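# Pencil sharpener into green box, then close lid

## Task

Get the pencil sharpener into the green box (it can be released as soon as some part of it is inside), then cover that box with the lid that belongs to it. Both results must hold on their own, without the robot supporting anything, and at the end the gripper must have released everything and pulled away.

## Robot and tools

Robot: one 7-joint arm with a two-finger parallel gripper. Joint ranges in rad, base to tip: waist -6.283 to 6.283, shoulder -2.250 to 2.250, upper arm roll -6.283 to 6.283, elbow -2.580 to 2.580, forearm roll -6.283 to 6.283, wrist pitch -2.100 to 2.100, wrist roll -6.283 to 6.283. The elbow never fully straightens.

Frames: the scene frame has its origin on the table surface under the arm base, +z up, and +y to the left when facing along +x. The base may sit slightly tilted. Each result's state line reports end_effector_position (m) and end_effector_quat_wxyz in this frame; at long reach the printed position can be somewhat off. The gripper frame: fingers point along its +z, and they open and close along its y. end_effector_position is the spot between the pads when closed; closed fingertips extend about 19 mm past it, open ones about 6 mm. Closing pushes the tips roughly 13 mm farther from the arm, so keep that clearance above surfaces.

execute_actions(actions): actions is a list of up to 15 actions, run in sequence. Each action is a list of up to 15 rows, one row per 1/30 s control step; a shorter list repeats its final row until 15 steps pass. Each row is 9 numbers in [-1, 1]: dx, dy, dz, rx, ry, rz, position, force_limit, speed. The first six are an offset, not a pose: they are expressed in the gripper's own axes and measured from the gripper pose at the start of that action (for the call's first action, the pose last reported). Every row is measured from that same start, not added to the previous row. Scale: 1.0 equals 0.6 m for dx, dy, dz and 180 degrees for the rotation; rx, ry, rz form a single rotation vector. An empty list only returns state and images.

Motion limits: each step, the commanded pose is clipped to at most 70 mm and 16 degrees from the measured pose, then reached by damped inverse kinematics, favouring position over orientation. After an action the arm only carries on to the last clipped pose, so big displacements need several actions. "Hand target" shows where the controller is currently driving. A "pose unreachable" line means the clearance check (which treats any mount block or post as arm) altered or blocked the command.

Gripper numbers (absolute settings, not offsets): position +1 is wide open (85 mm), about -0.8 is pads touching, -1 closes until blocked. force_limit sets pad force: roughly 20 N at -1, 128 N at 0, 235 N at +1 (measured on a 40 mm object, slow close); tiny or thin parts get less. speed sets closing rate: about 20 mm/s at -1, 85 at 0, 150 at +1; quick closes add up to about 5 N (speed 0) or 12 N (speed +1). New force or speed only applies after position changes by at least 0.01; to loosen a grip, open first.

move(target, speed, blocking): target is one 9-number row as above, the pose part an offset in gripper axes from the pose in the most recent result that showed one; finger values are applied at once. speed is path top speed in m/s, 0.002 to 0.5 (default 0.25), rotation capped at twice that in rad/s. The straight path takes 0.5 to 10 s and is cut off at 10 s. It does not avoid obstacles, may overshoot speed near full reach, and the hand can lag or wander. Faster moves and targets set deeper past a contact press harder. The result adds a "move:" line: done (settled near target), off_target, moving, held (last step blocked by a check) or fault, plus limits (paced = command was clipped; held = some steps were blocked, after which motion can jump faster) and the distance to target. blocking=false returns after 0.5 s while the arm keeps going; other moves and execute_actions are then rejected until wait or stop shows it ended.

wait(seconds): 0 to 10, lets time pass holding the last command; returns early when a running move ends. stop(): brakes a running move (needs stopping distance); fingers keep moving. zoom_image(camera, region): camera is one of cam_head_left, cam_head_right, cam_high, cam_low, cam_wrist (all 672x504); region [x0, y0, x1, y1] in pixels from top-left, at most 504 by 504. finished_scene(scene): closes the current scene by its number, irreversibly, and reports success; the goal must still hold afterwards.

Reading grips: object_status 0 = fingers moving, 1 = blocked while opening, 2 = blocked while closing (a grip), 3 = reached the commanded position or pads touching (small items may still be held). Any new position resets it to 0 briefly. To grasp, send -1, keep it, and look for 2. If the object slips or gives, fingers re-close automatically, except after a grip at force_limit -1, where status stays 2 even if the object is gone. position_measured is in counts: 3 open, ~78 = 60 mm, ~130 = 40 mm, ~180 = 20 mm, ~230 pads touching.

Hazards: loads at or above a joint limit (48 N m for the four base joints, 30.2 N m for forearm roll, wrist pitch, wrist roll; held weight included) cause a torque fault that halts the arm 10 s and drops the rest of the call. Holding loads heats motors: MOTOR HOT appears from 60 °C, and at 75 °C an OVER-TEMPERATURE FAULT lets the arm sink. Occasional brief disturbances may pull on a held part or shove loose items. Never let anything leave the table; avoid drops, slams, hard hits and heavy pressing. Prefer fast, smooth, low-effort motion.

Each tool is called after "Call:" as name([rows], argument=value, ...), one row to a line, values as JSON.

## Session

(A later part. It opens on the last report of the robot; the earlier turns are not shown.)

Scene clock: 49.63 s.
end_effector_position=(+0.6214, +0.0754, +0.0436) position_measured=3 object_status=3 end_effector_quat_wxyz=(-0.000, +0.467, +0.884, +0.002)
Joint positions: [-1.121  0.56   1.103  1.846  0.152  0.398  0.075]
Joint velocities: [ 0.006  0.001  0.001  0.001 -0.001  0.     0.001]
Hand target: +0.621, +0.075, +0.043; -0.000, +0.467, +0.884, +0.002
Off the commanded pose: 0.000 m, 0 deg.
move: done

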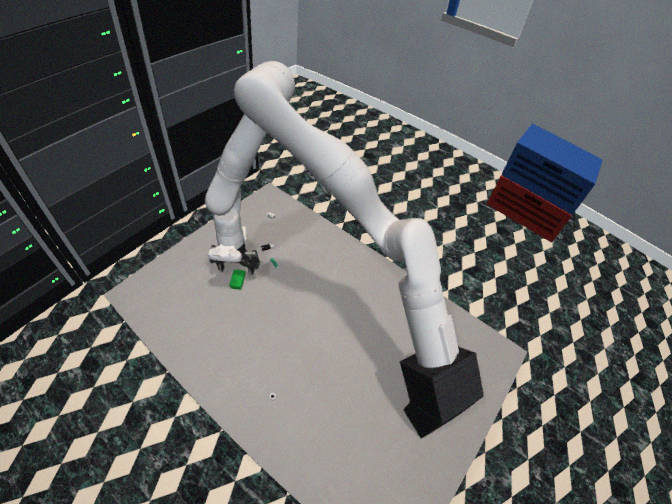

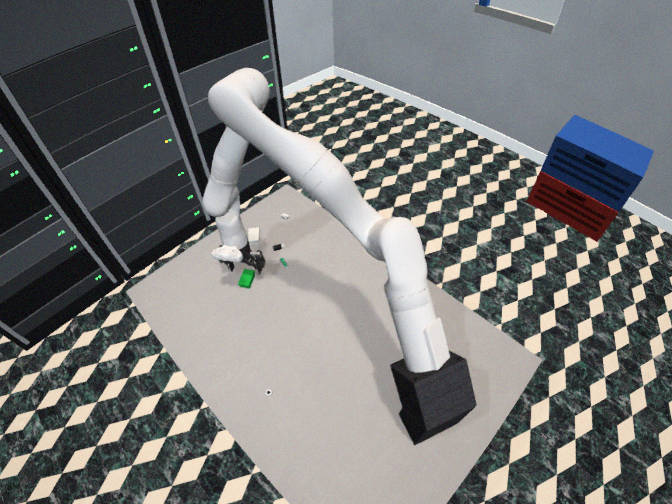

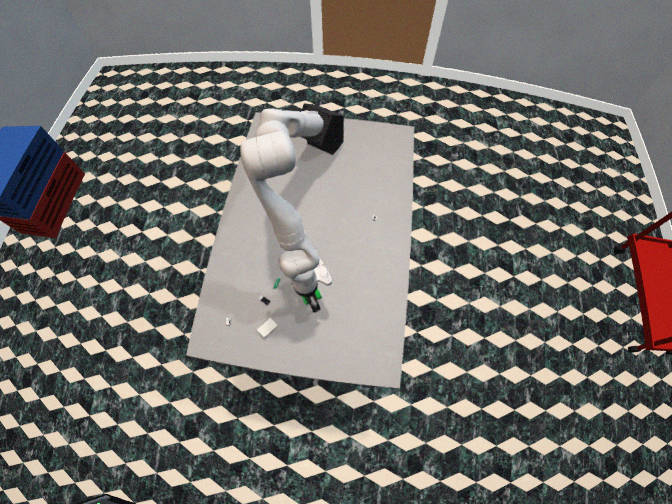

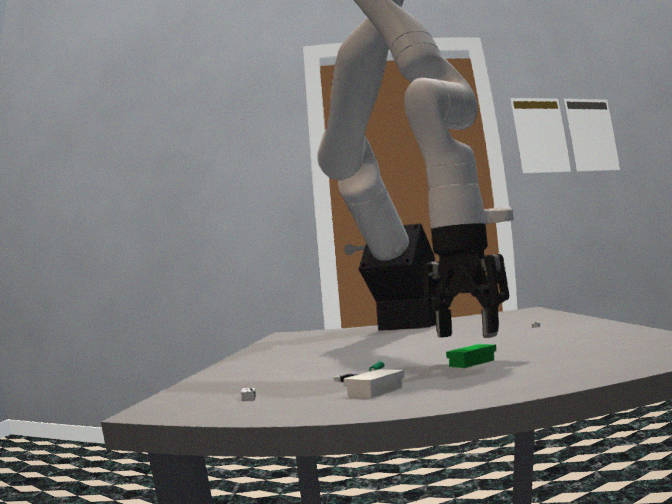

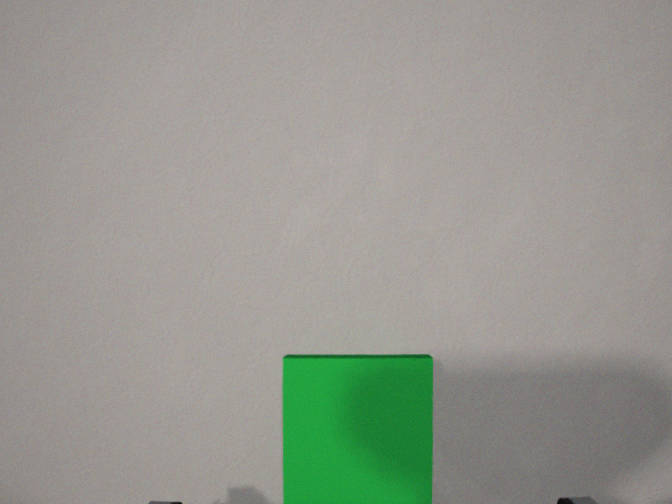

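Call:
move(target=[0,-0.005,0.024,0,0,0,1,0,0], speed=0.05)

Call:
execute_actions([
  [[0,0,0,0,0,0,-1,-0.6,0]],
  [[0,0,0,0,0,0,-1,-0.6,0]],
  [[0,0,0,0,0,0,-1,-0.6,0]],
])

Call:
move(target=[0,0,-0.08,0,0,0,-1,-0.6,0], speed=0.05)

Scene clock: 59.40 s.
end_effector_position=(+0.6190, +0.0741, +0.0294) position_measured=3 object_status=3 end_effector_quat_wxyz=(-0.000, +0.467, +0.884, +0.003)
Joint positions: [-1.074  0.578  1.071  1.851  0.142  0.362  0.084]
Joint velocities: [ 0.006  0.002  0.     0.001 -0.001 -0.002 -0.   ]
Hand target: +0.619, +0.074, +0.029; -0.000, +0.467, +0.884, +0.002
Off the commanded pose: 0.000 m, 0 deg.
move: done

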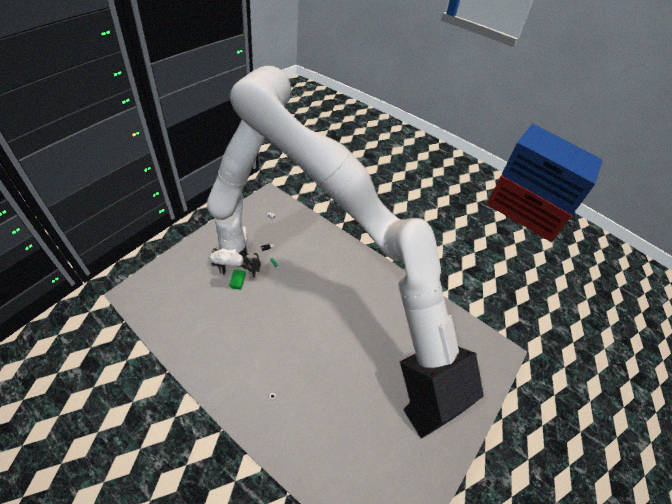

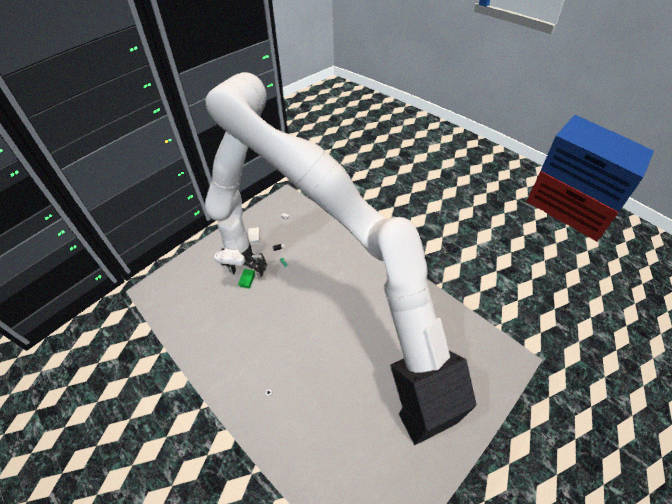

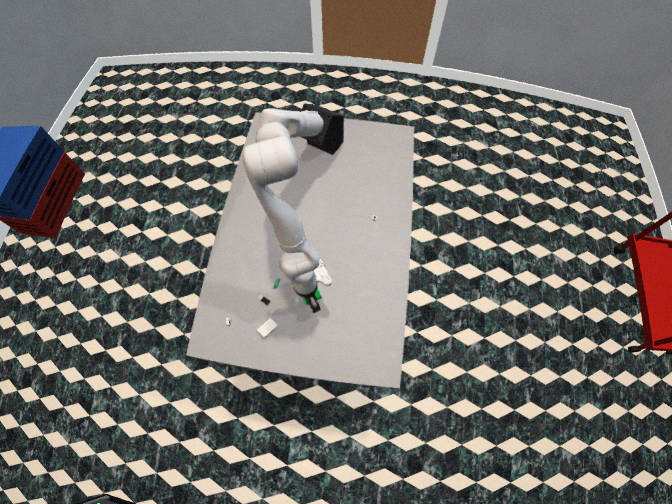

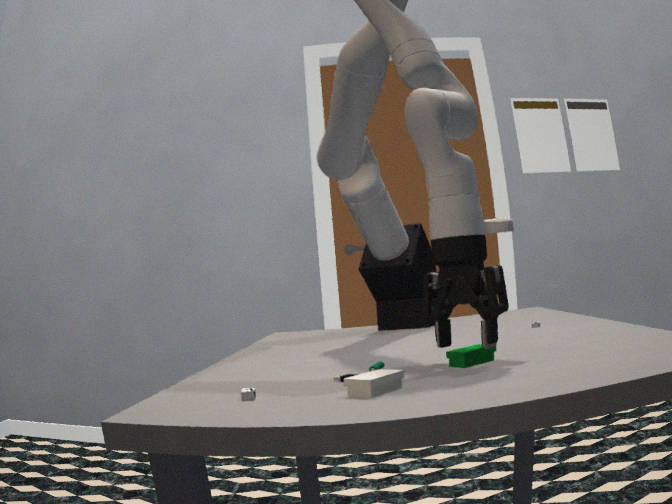

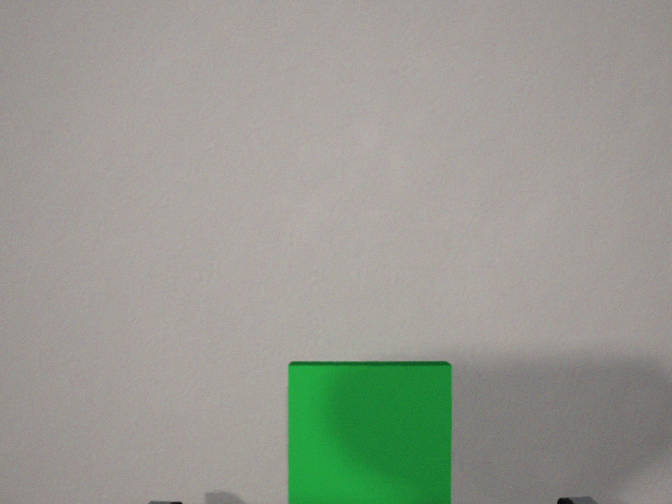

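Scene clock: 60.90 s.
end_effector_position=(+0.6191, +0.0742, +0.0296) position_measured=140 object_status=2 end_effector_quat_wxyz=(-0.000, +0.467, +0.884, +0.003)
Joint positions: [-1.075  0.577  1.071  1.851  0.142  0.362  0.084]
Joint velocities: [ 0.     0.     0.    -0.001  0.001 -0.002  0.   ]
Hand target: +0.619, +0.074, +0.030; -0.000, +0.467, +0.884, +0.003
Off the commanded pose: 0.000 m, 0 deg.

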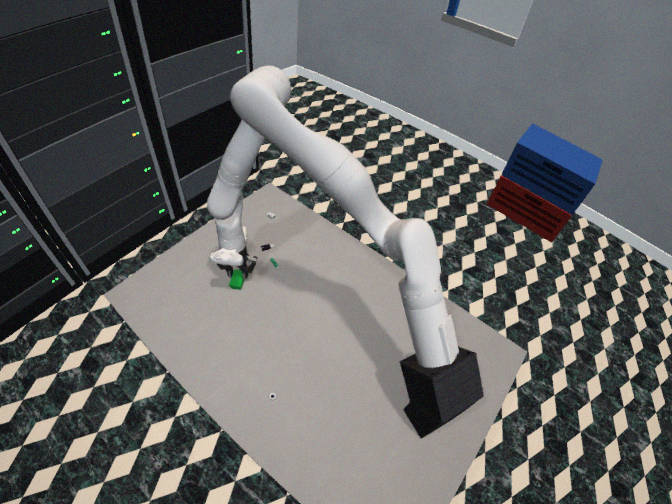

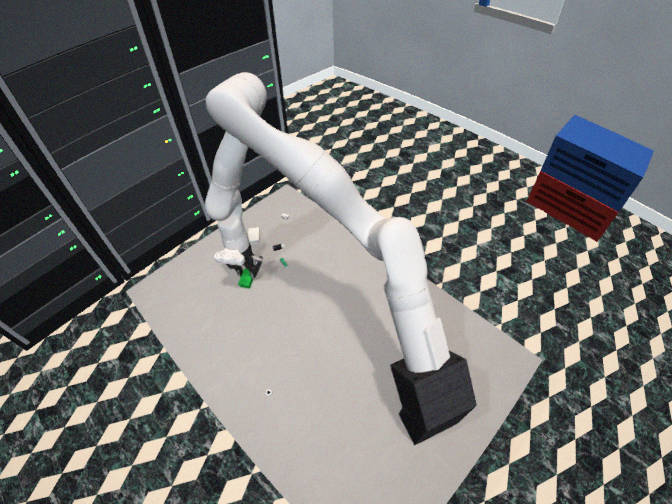

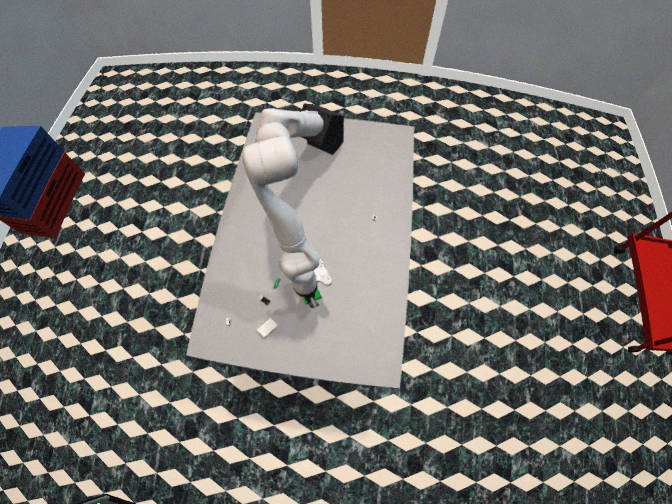

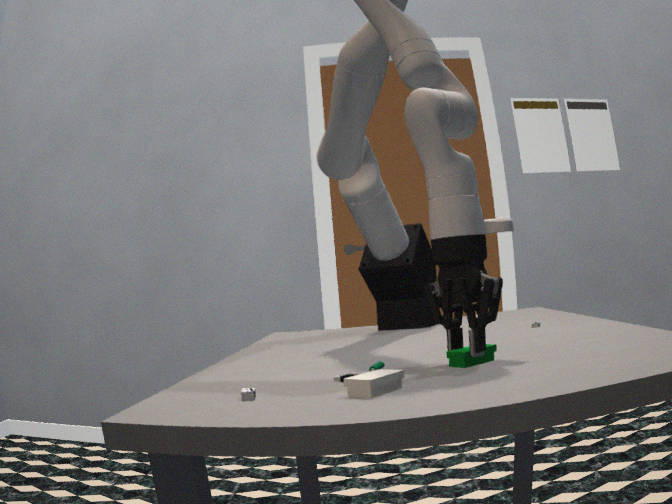

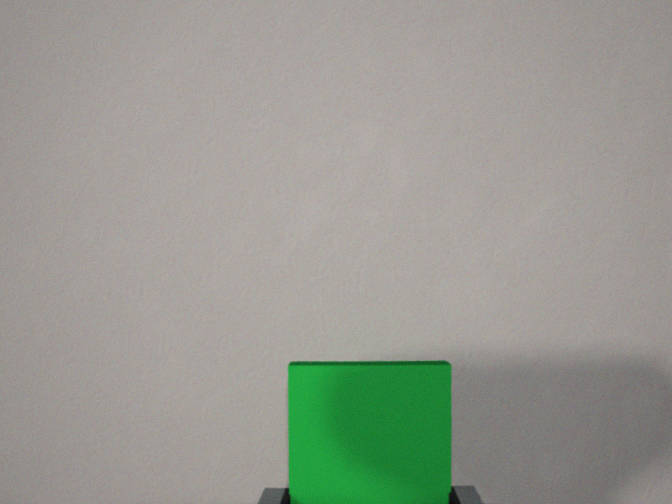

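Scene clock: 62.17 s.
end_effector_position=(+0.6190, +0.0735, +0.0774) position_measured=140 object_status=2 end_effector_quat_wxyz=(-0.000, +0.467, +0.884, +0.003)
Joint positions: [-1.252  0.512  1.196  1.863  0.188  0.465  0.047]
Joint velocities: [-0.01  -0.002  0.     0.001  0.001  0.    -0.002]
Hand target: +0.619, +0.074, +0.078; -0.000, +0.467, +0.884, +0.003
Off the commanded pose: 0.001 m, 0 deg.
move: done

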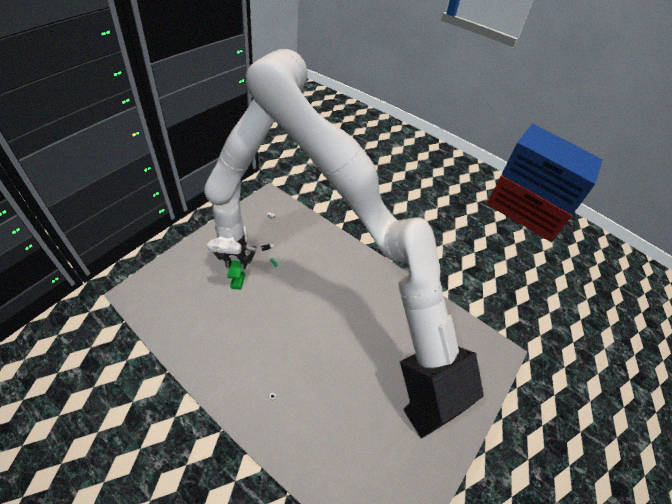

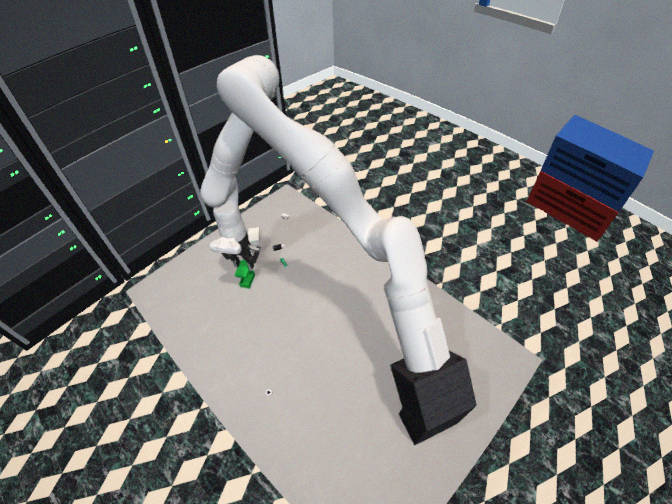

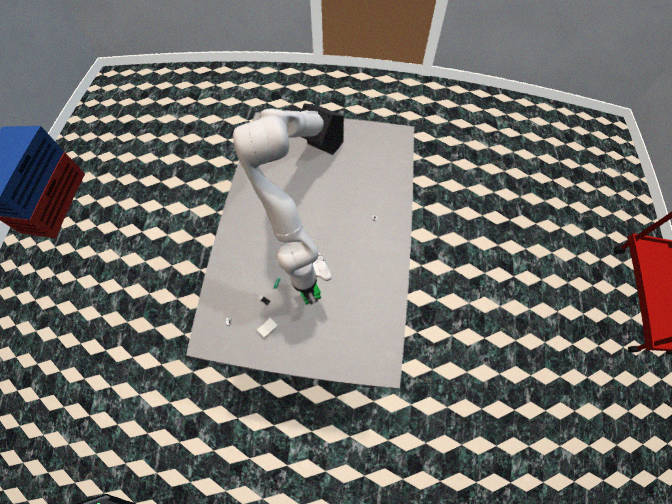

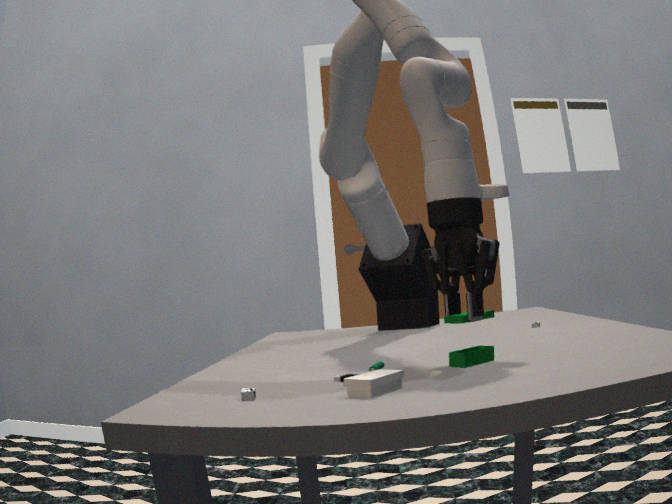

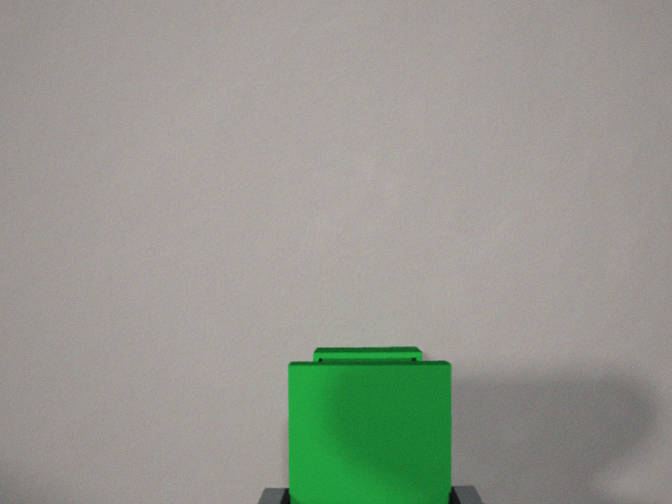

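Call:
move(target=[0,0.17,0,0,0,0,-1,-0.6,0], speed=0.15)

Call:
move(target=[0,0,0.097,0,0,0,-1,-0.6,0], speed=0.05)

Call:
zoom_image(camera="cam_low", region=[420, 270, 600, 390])

Scene clock: 67.07 s.
end_effector_position=(+0.7030, +0.1320, +0.0781) position_measured=140 object_status=2 end_effector_quat_wxyz=(-0.001, +0.467, +0.884, +0.003)
Joint positions: [-1.067  0.619  1.036  1.48   0.081  0.71   0.11 ]
Joint velocities: [ 0.01   0.004  0.001 -0.005 -0.001  0.003  0.002]
Hand target: +0.703, +0.132, +0.078; -0.000, +0.467, +0.884, +0.003
Off the commanded pose: 0.001 m, 0 deg.
move: done

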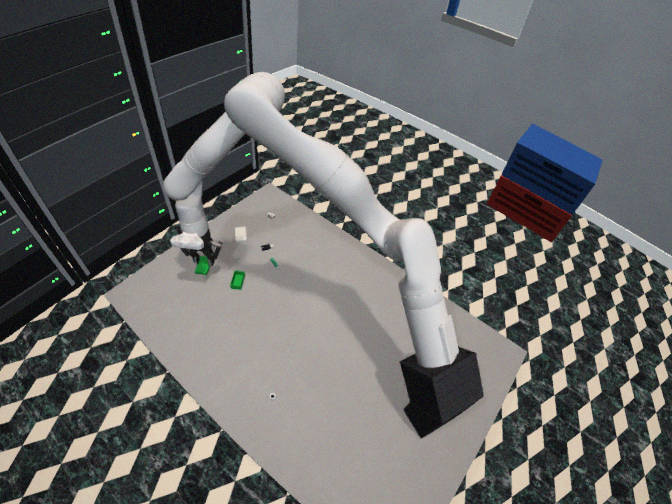

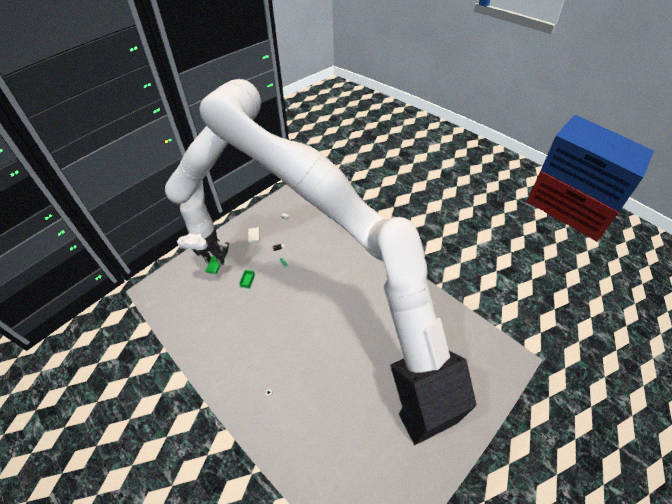

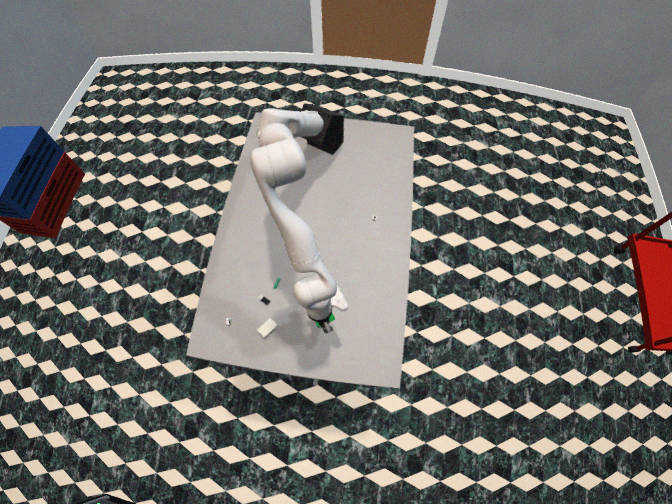

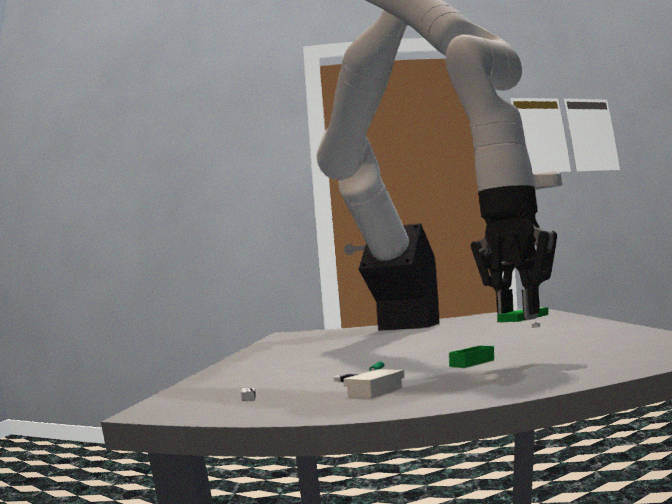

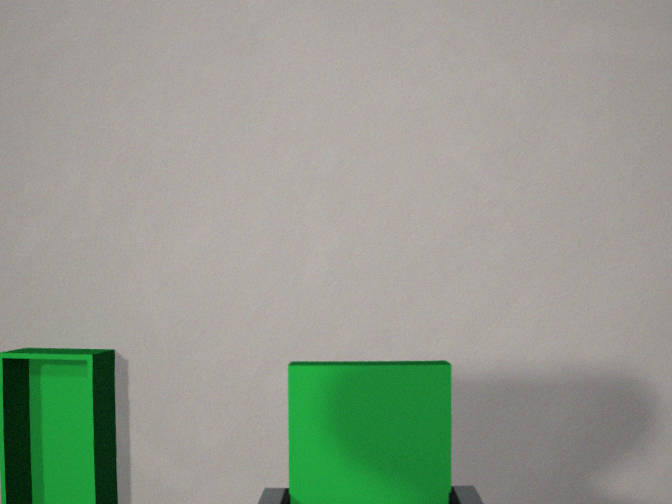

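Scene clock: 68.53 s.
end_effector_position=(+0.7031, +0.1325, +0.0201) position_measured=140 object_status=2 end_effector_quat_wxyz=(-0.000, +0.467, +0.884, +0.003)
Joint positions: [-0.93   0.696  0.956  1.464  0.032  0.612  0.146]
Joint velocities: [ 0.005  0.002 -0.    -0.001  0.    -0.001  0.   ]
Hand target: +0.703, +0.132, +0.020; -0.000, +0.467, +0.884, +0.003
Off the commanded pose: 0.000 m, 0 deg.
move: done

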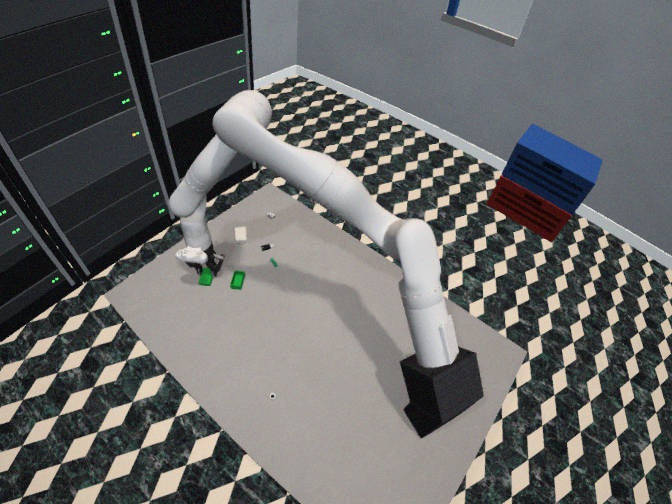

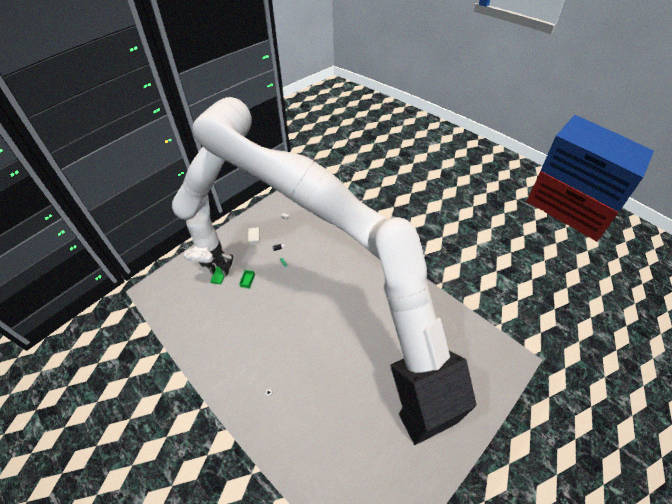

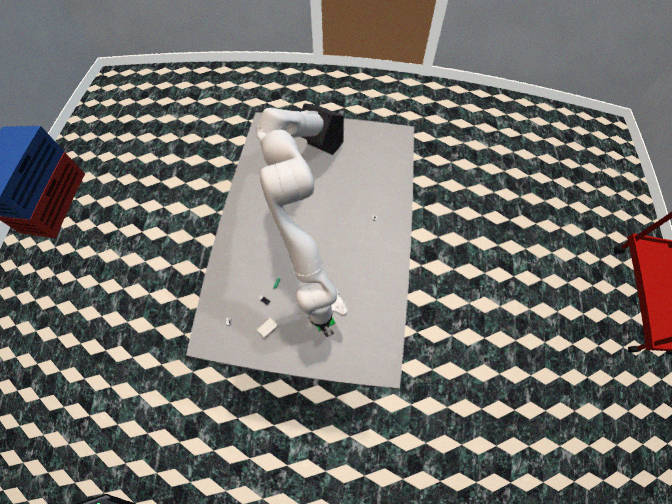

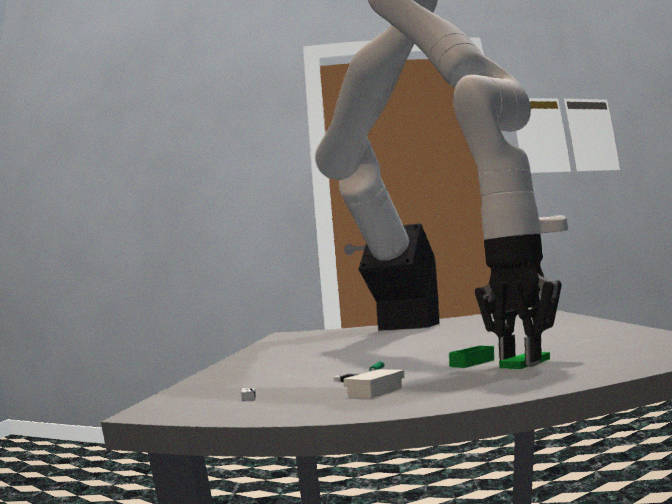

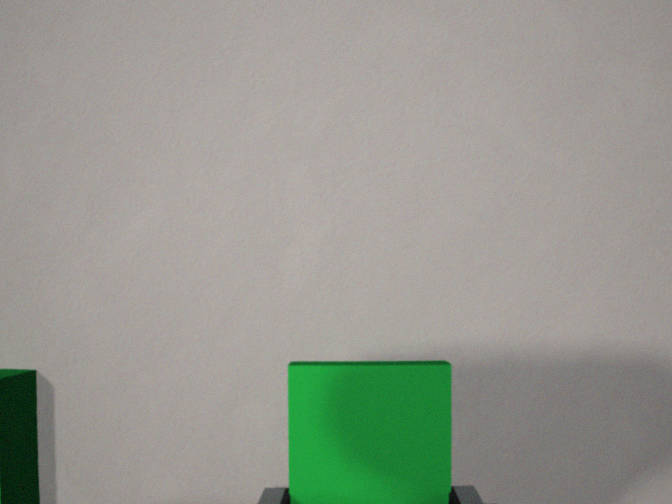

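Region (420, 270, 600, 390) of cam_low's 672x504 image, scaled by 2.800, with more detail than that image has.

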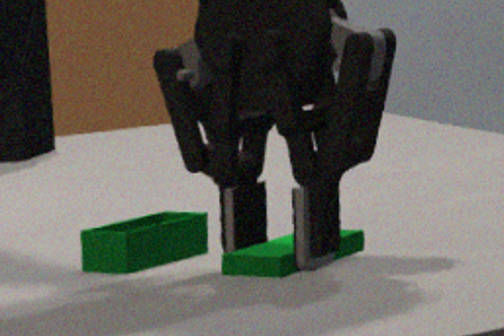

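Call:
execute_actions([
  [[0,0,0,0,0,0,1,0,0]],
  [[0,0,0,0,0,0,1,0,0]],
])

Call:
move(target=[0,0,-0.15,0,0,0,1,0,0])

Call:
move(target=[-0.34,-0.03,-0.2,0,0,0.85,1,0,0], speed=0.4)

Scene clock: 81.97 s.
end_effector_position=(+0.7031, +0.1325, +0.0201) position_measured=3 object_status=0 end_effector_quat_wxyz=(-0.000, +0.467, +0.884, +0.003)
Joint positions: [-0.93   0.696  0.956  1.464  0.032  0.612  0.146]
Joint velocities: [ 0.    -0.     0.    -0.001  0.001  0.001 -0.002]
Hand target: +0.703, +0.133, +0.020; -0.000, +0.467, +0.884, +0.003
Off the commanded pose: 0.000 m, 0 deg.

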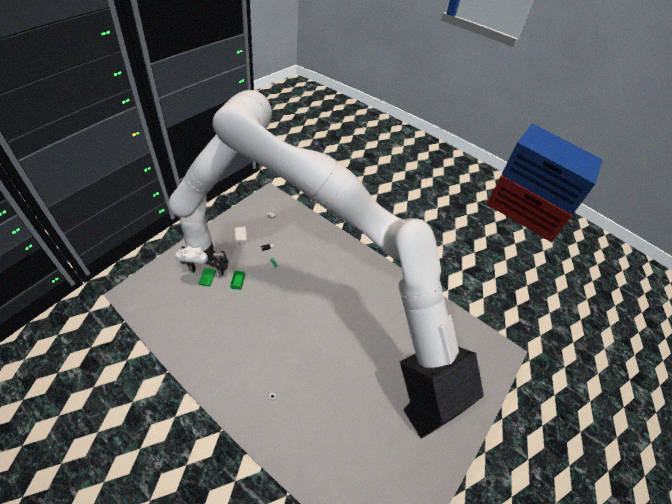

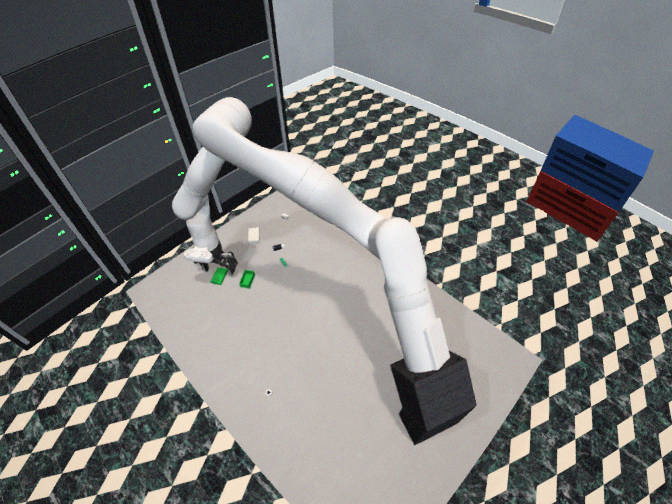

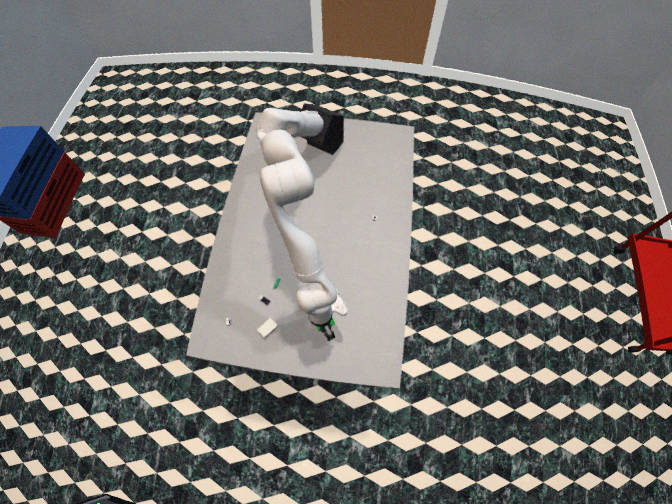

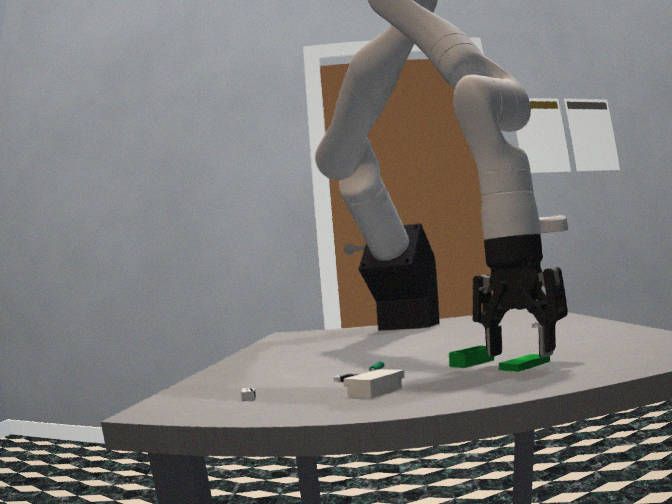

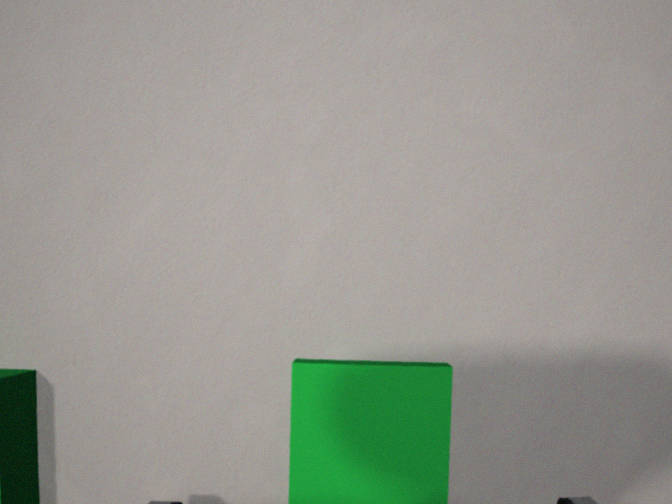

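Scene clock: 82.97 s.
end_effector_position=(+0.7029, +0.1319, +0.1100) position_measured=3 object_status=3 end_effector_quat_wxyz=(-0.001, +0.467, +0.884, +0.003)
Joint positions: [-1.144  0.577  1.072  1.477  0.119  0.772  0.082]
Joint velocities: [-0.003 -0.001 -0.     0.001  0.001  0.001 -0.   ]
Hand target: +0.703, +0.132, +0.110; -0.001, +0.467, +0.884, +0.004
Off the commanded pose: 0.000 m, 0 deg.
move: done

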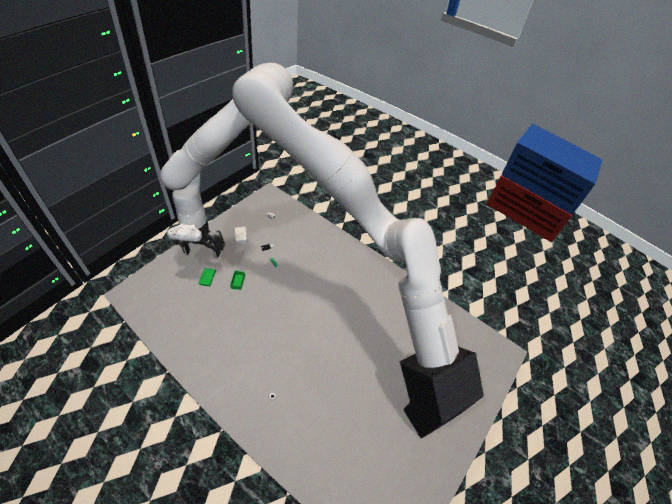

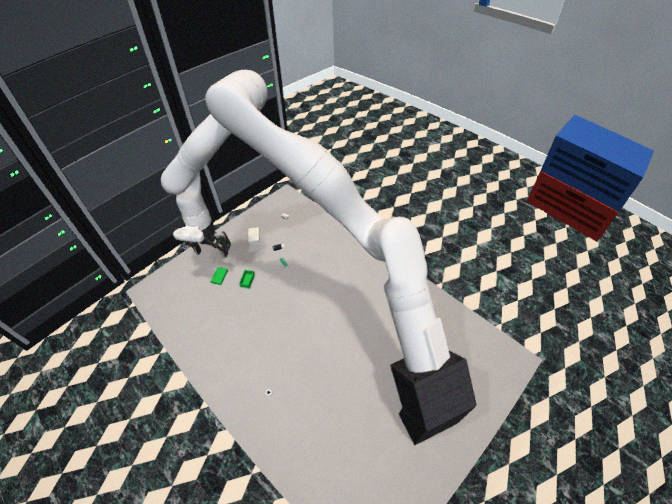

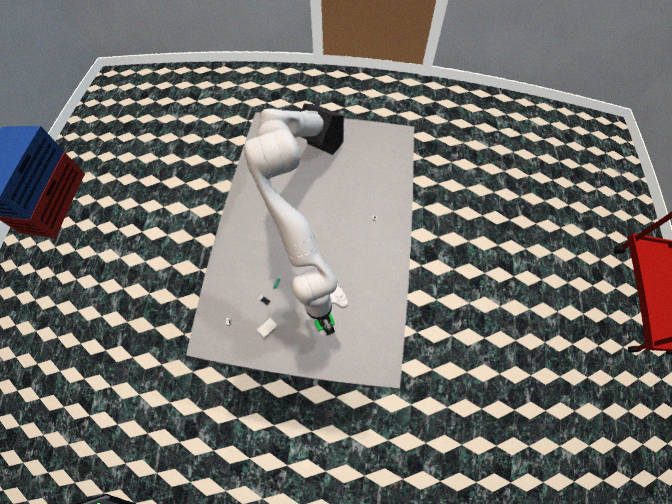

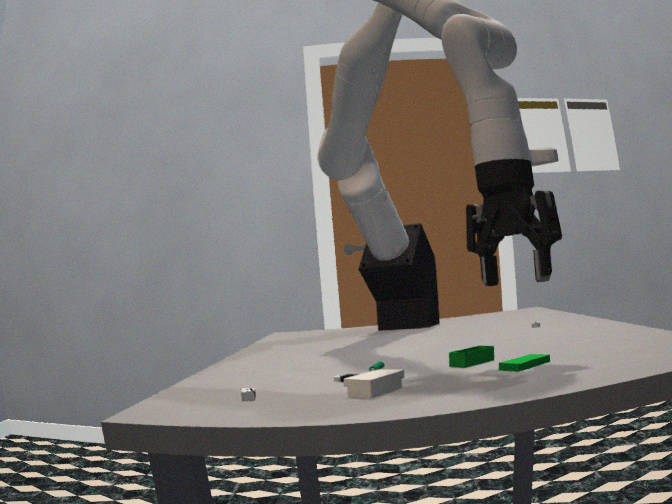

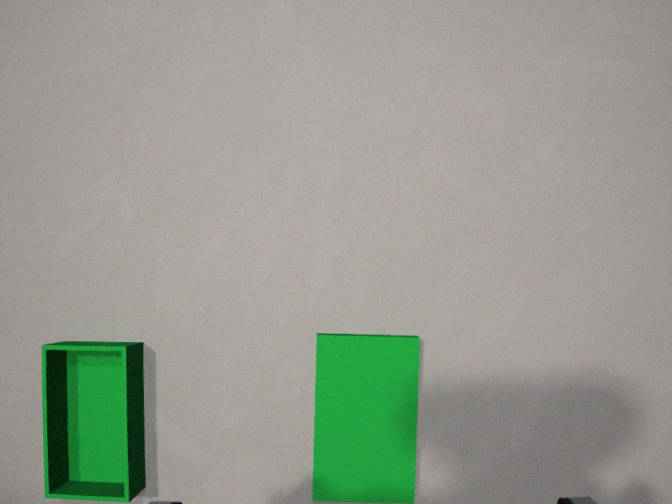

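Scene clock: 86.73 s.
end_effector_position=(+0.8039, -0.0464, +0.2296) position_measured=3 object_status=3 end_effector_quat_wxyz=(-0.004, +0.969, -0.247, +0.001)
Joint positions: [-1.088  0.583  1.763  1.12  -0.521  1.24  -1.834]
Joint velocities: [ 0.007 -0.    -0.002 -0.003  0.     0.003 -0.001]
Hand target: +0.804, -0.047, +0.230; -0.004, +0.969, -0.247, +0.001
Off the commanded pose: 0.002 m, 0 deg.
move: done

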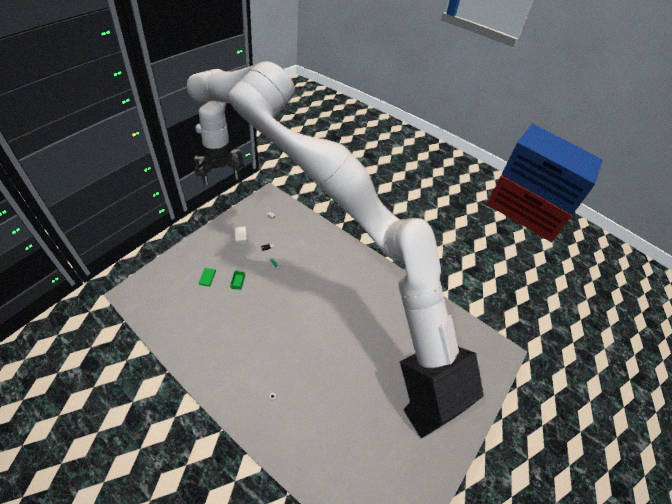

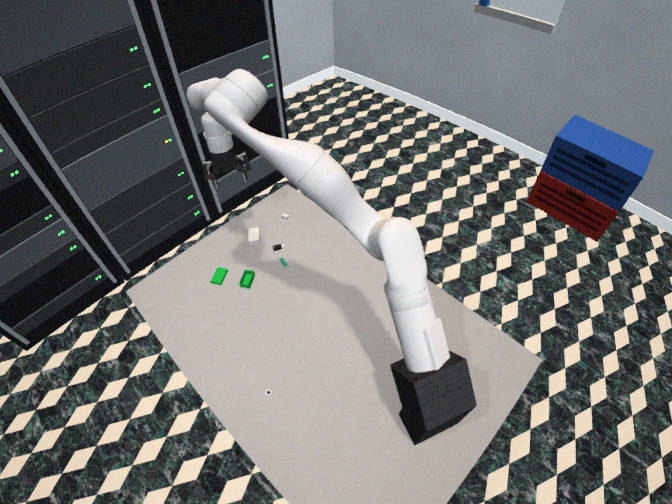

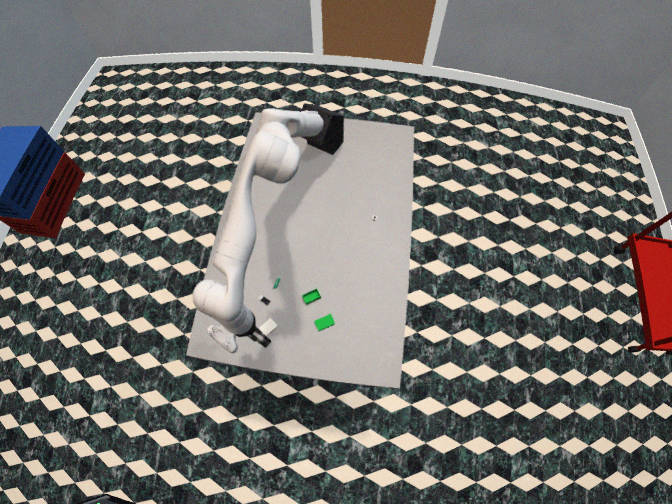

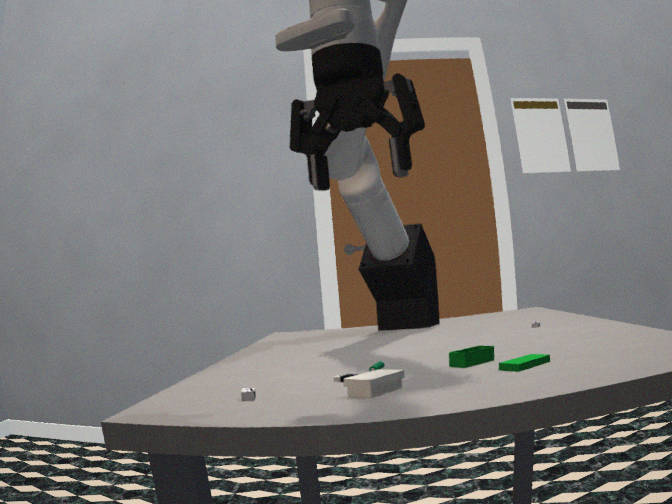

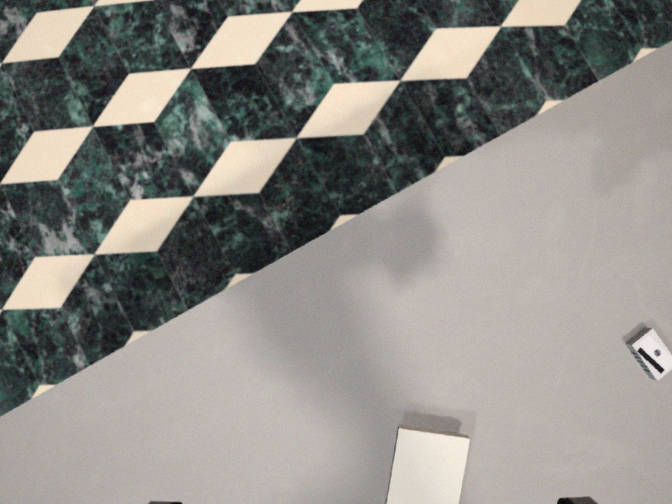

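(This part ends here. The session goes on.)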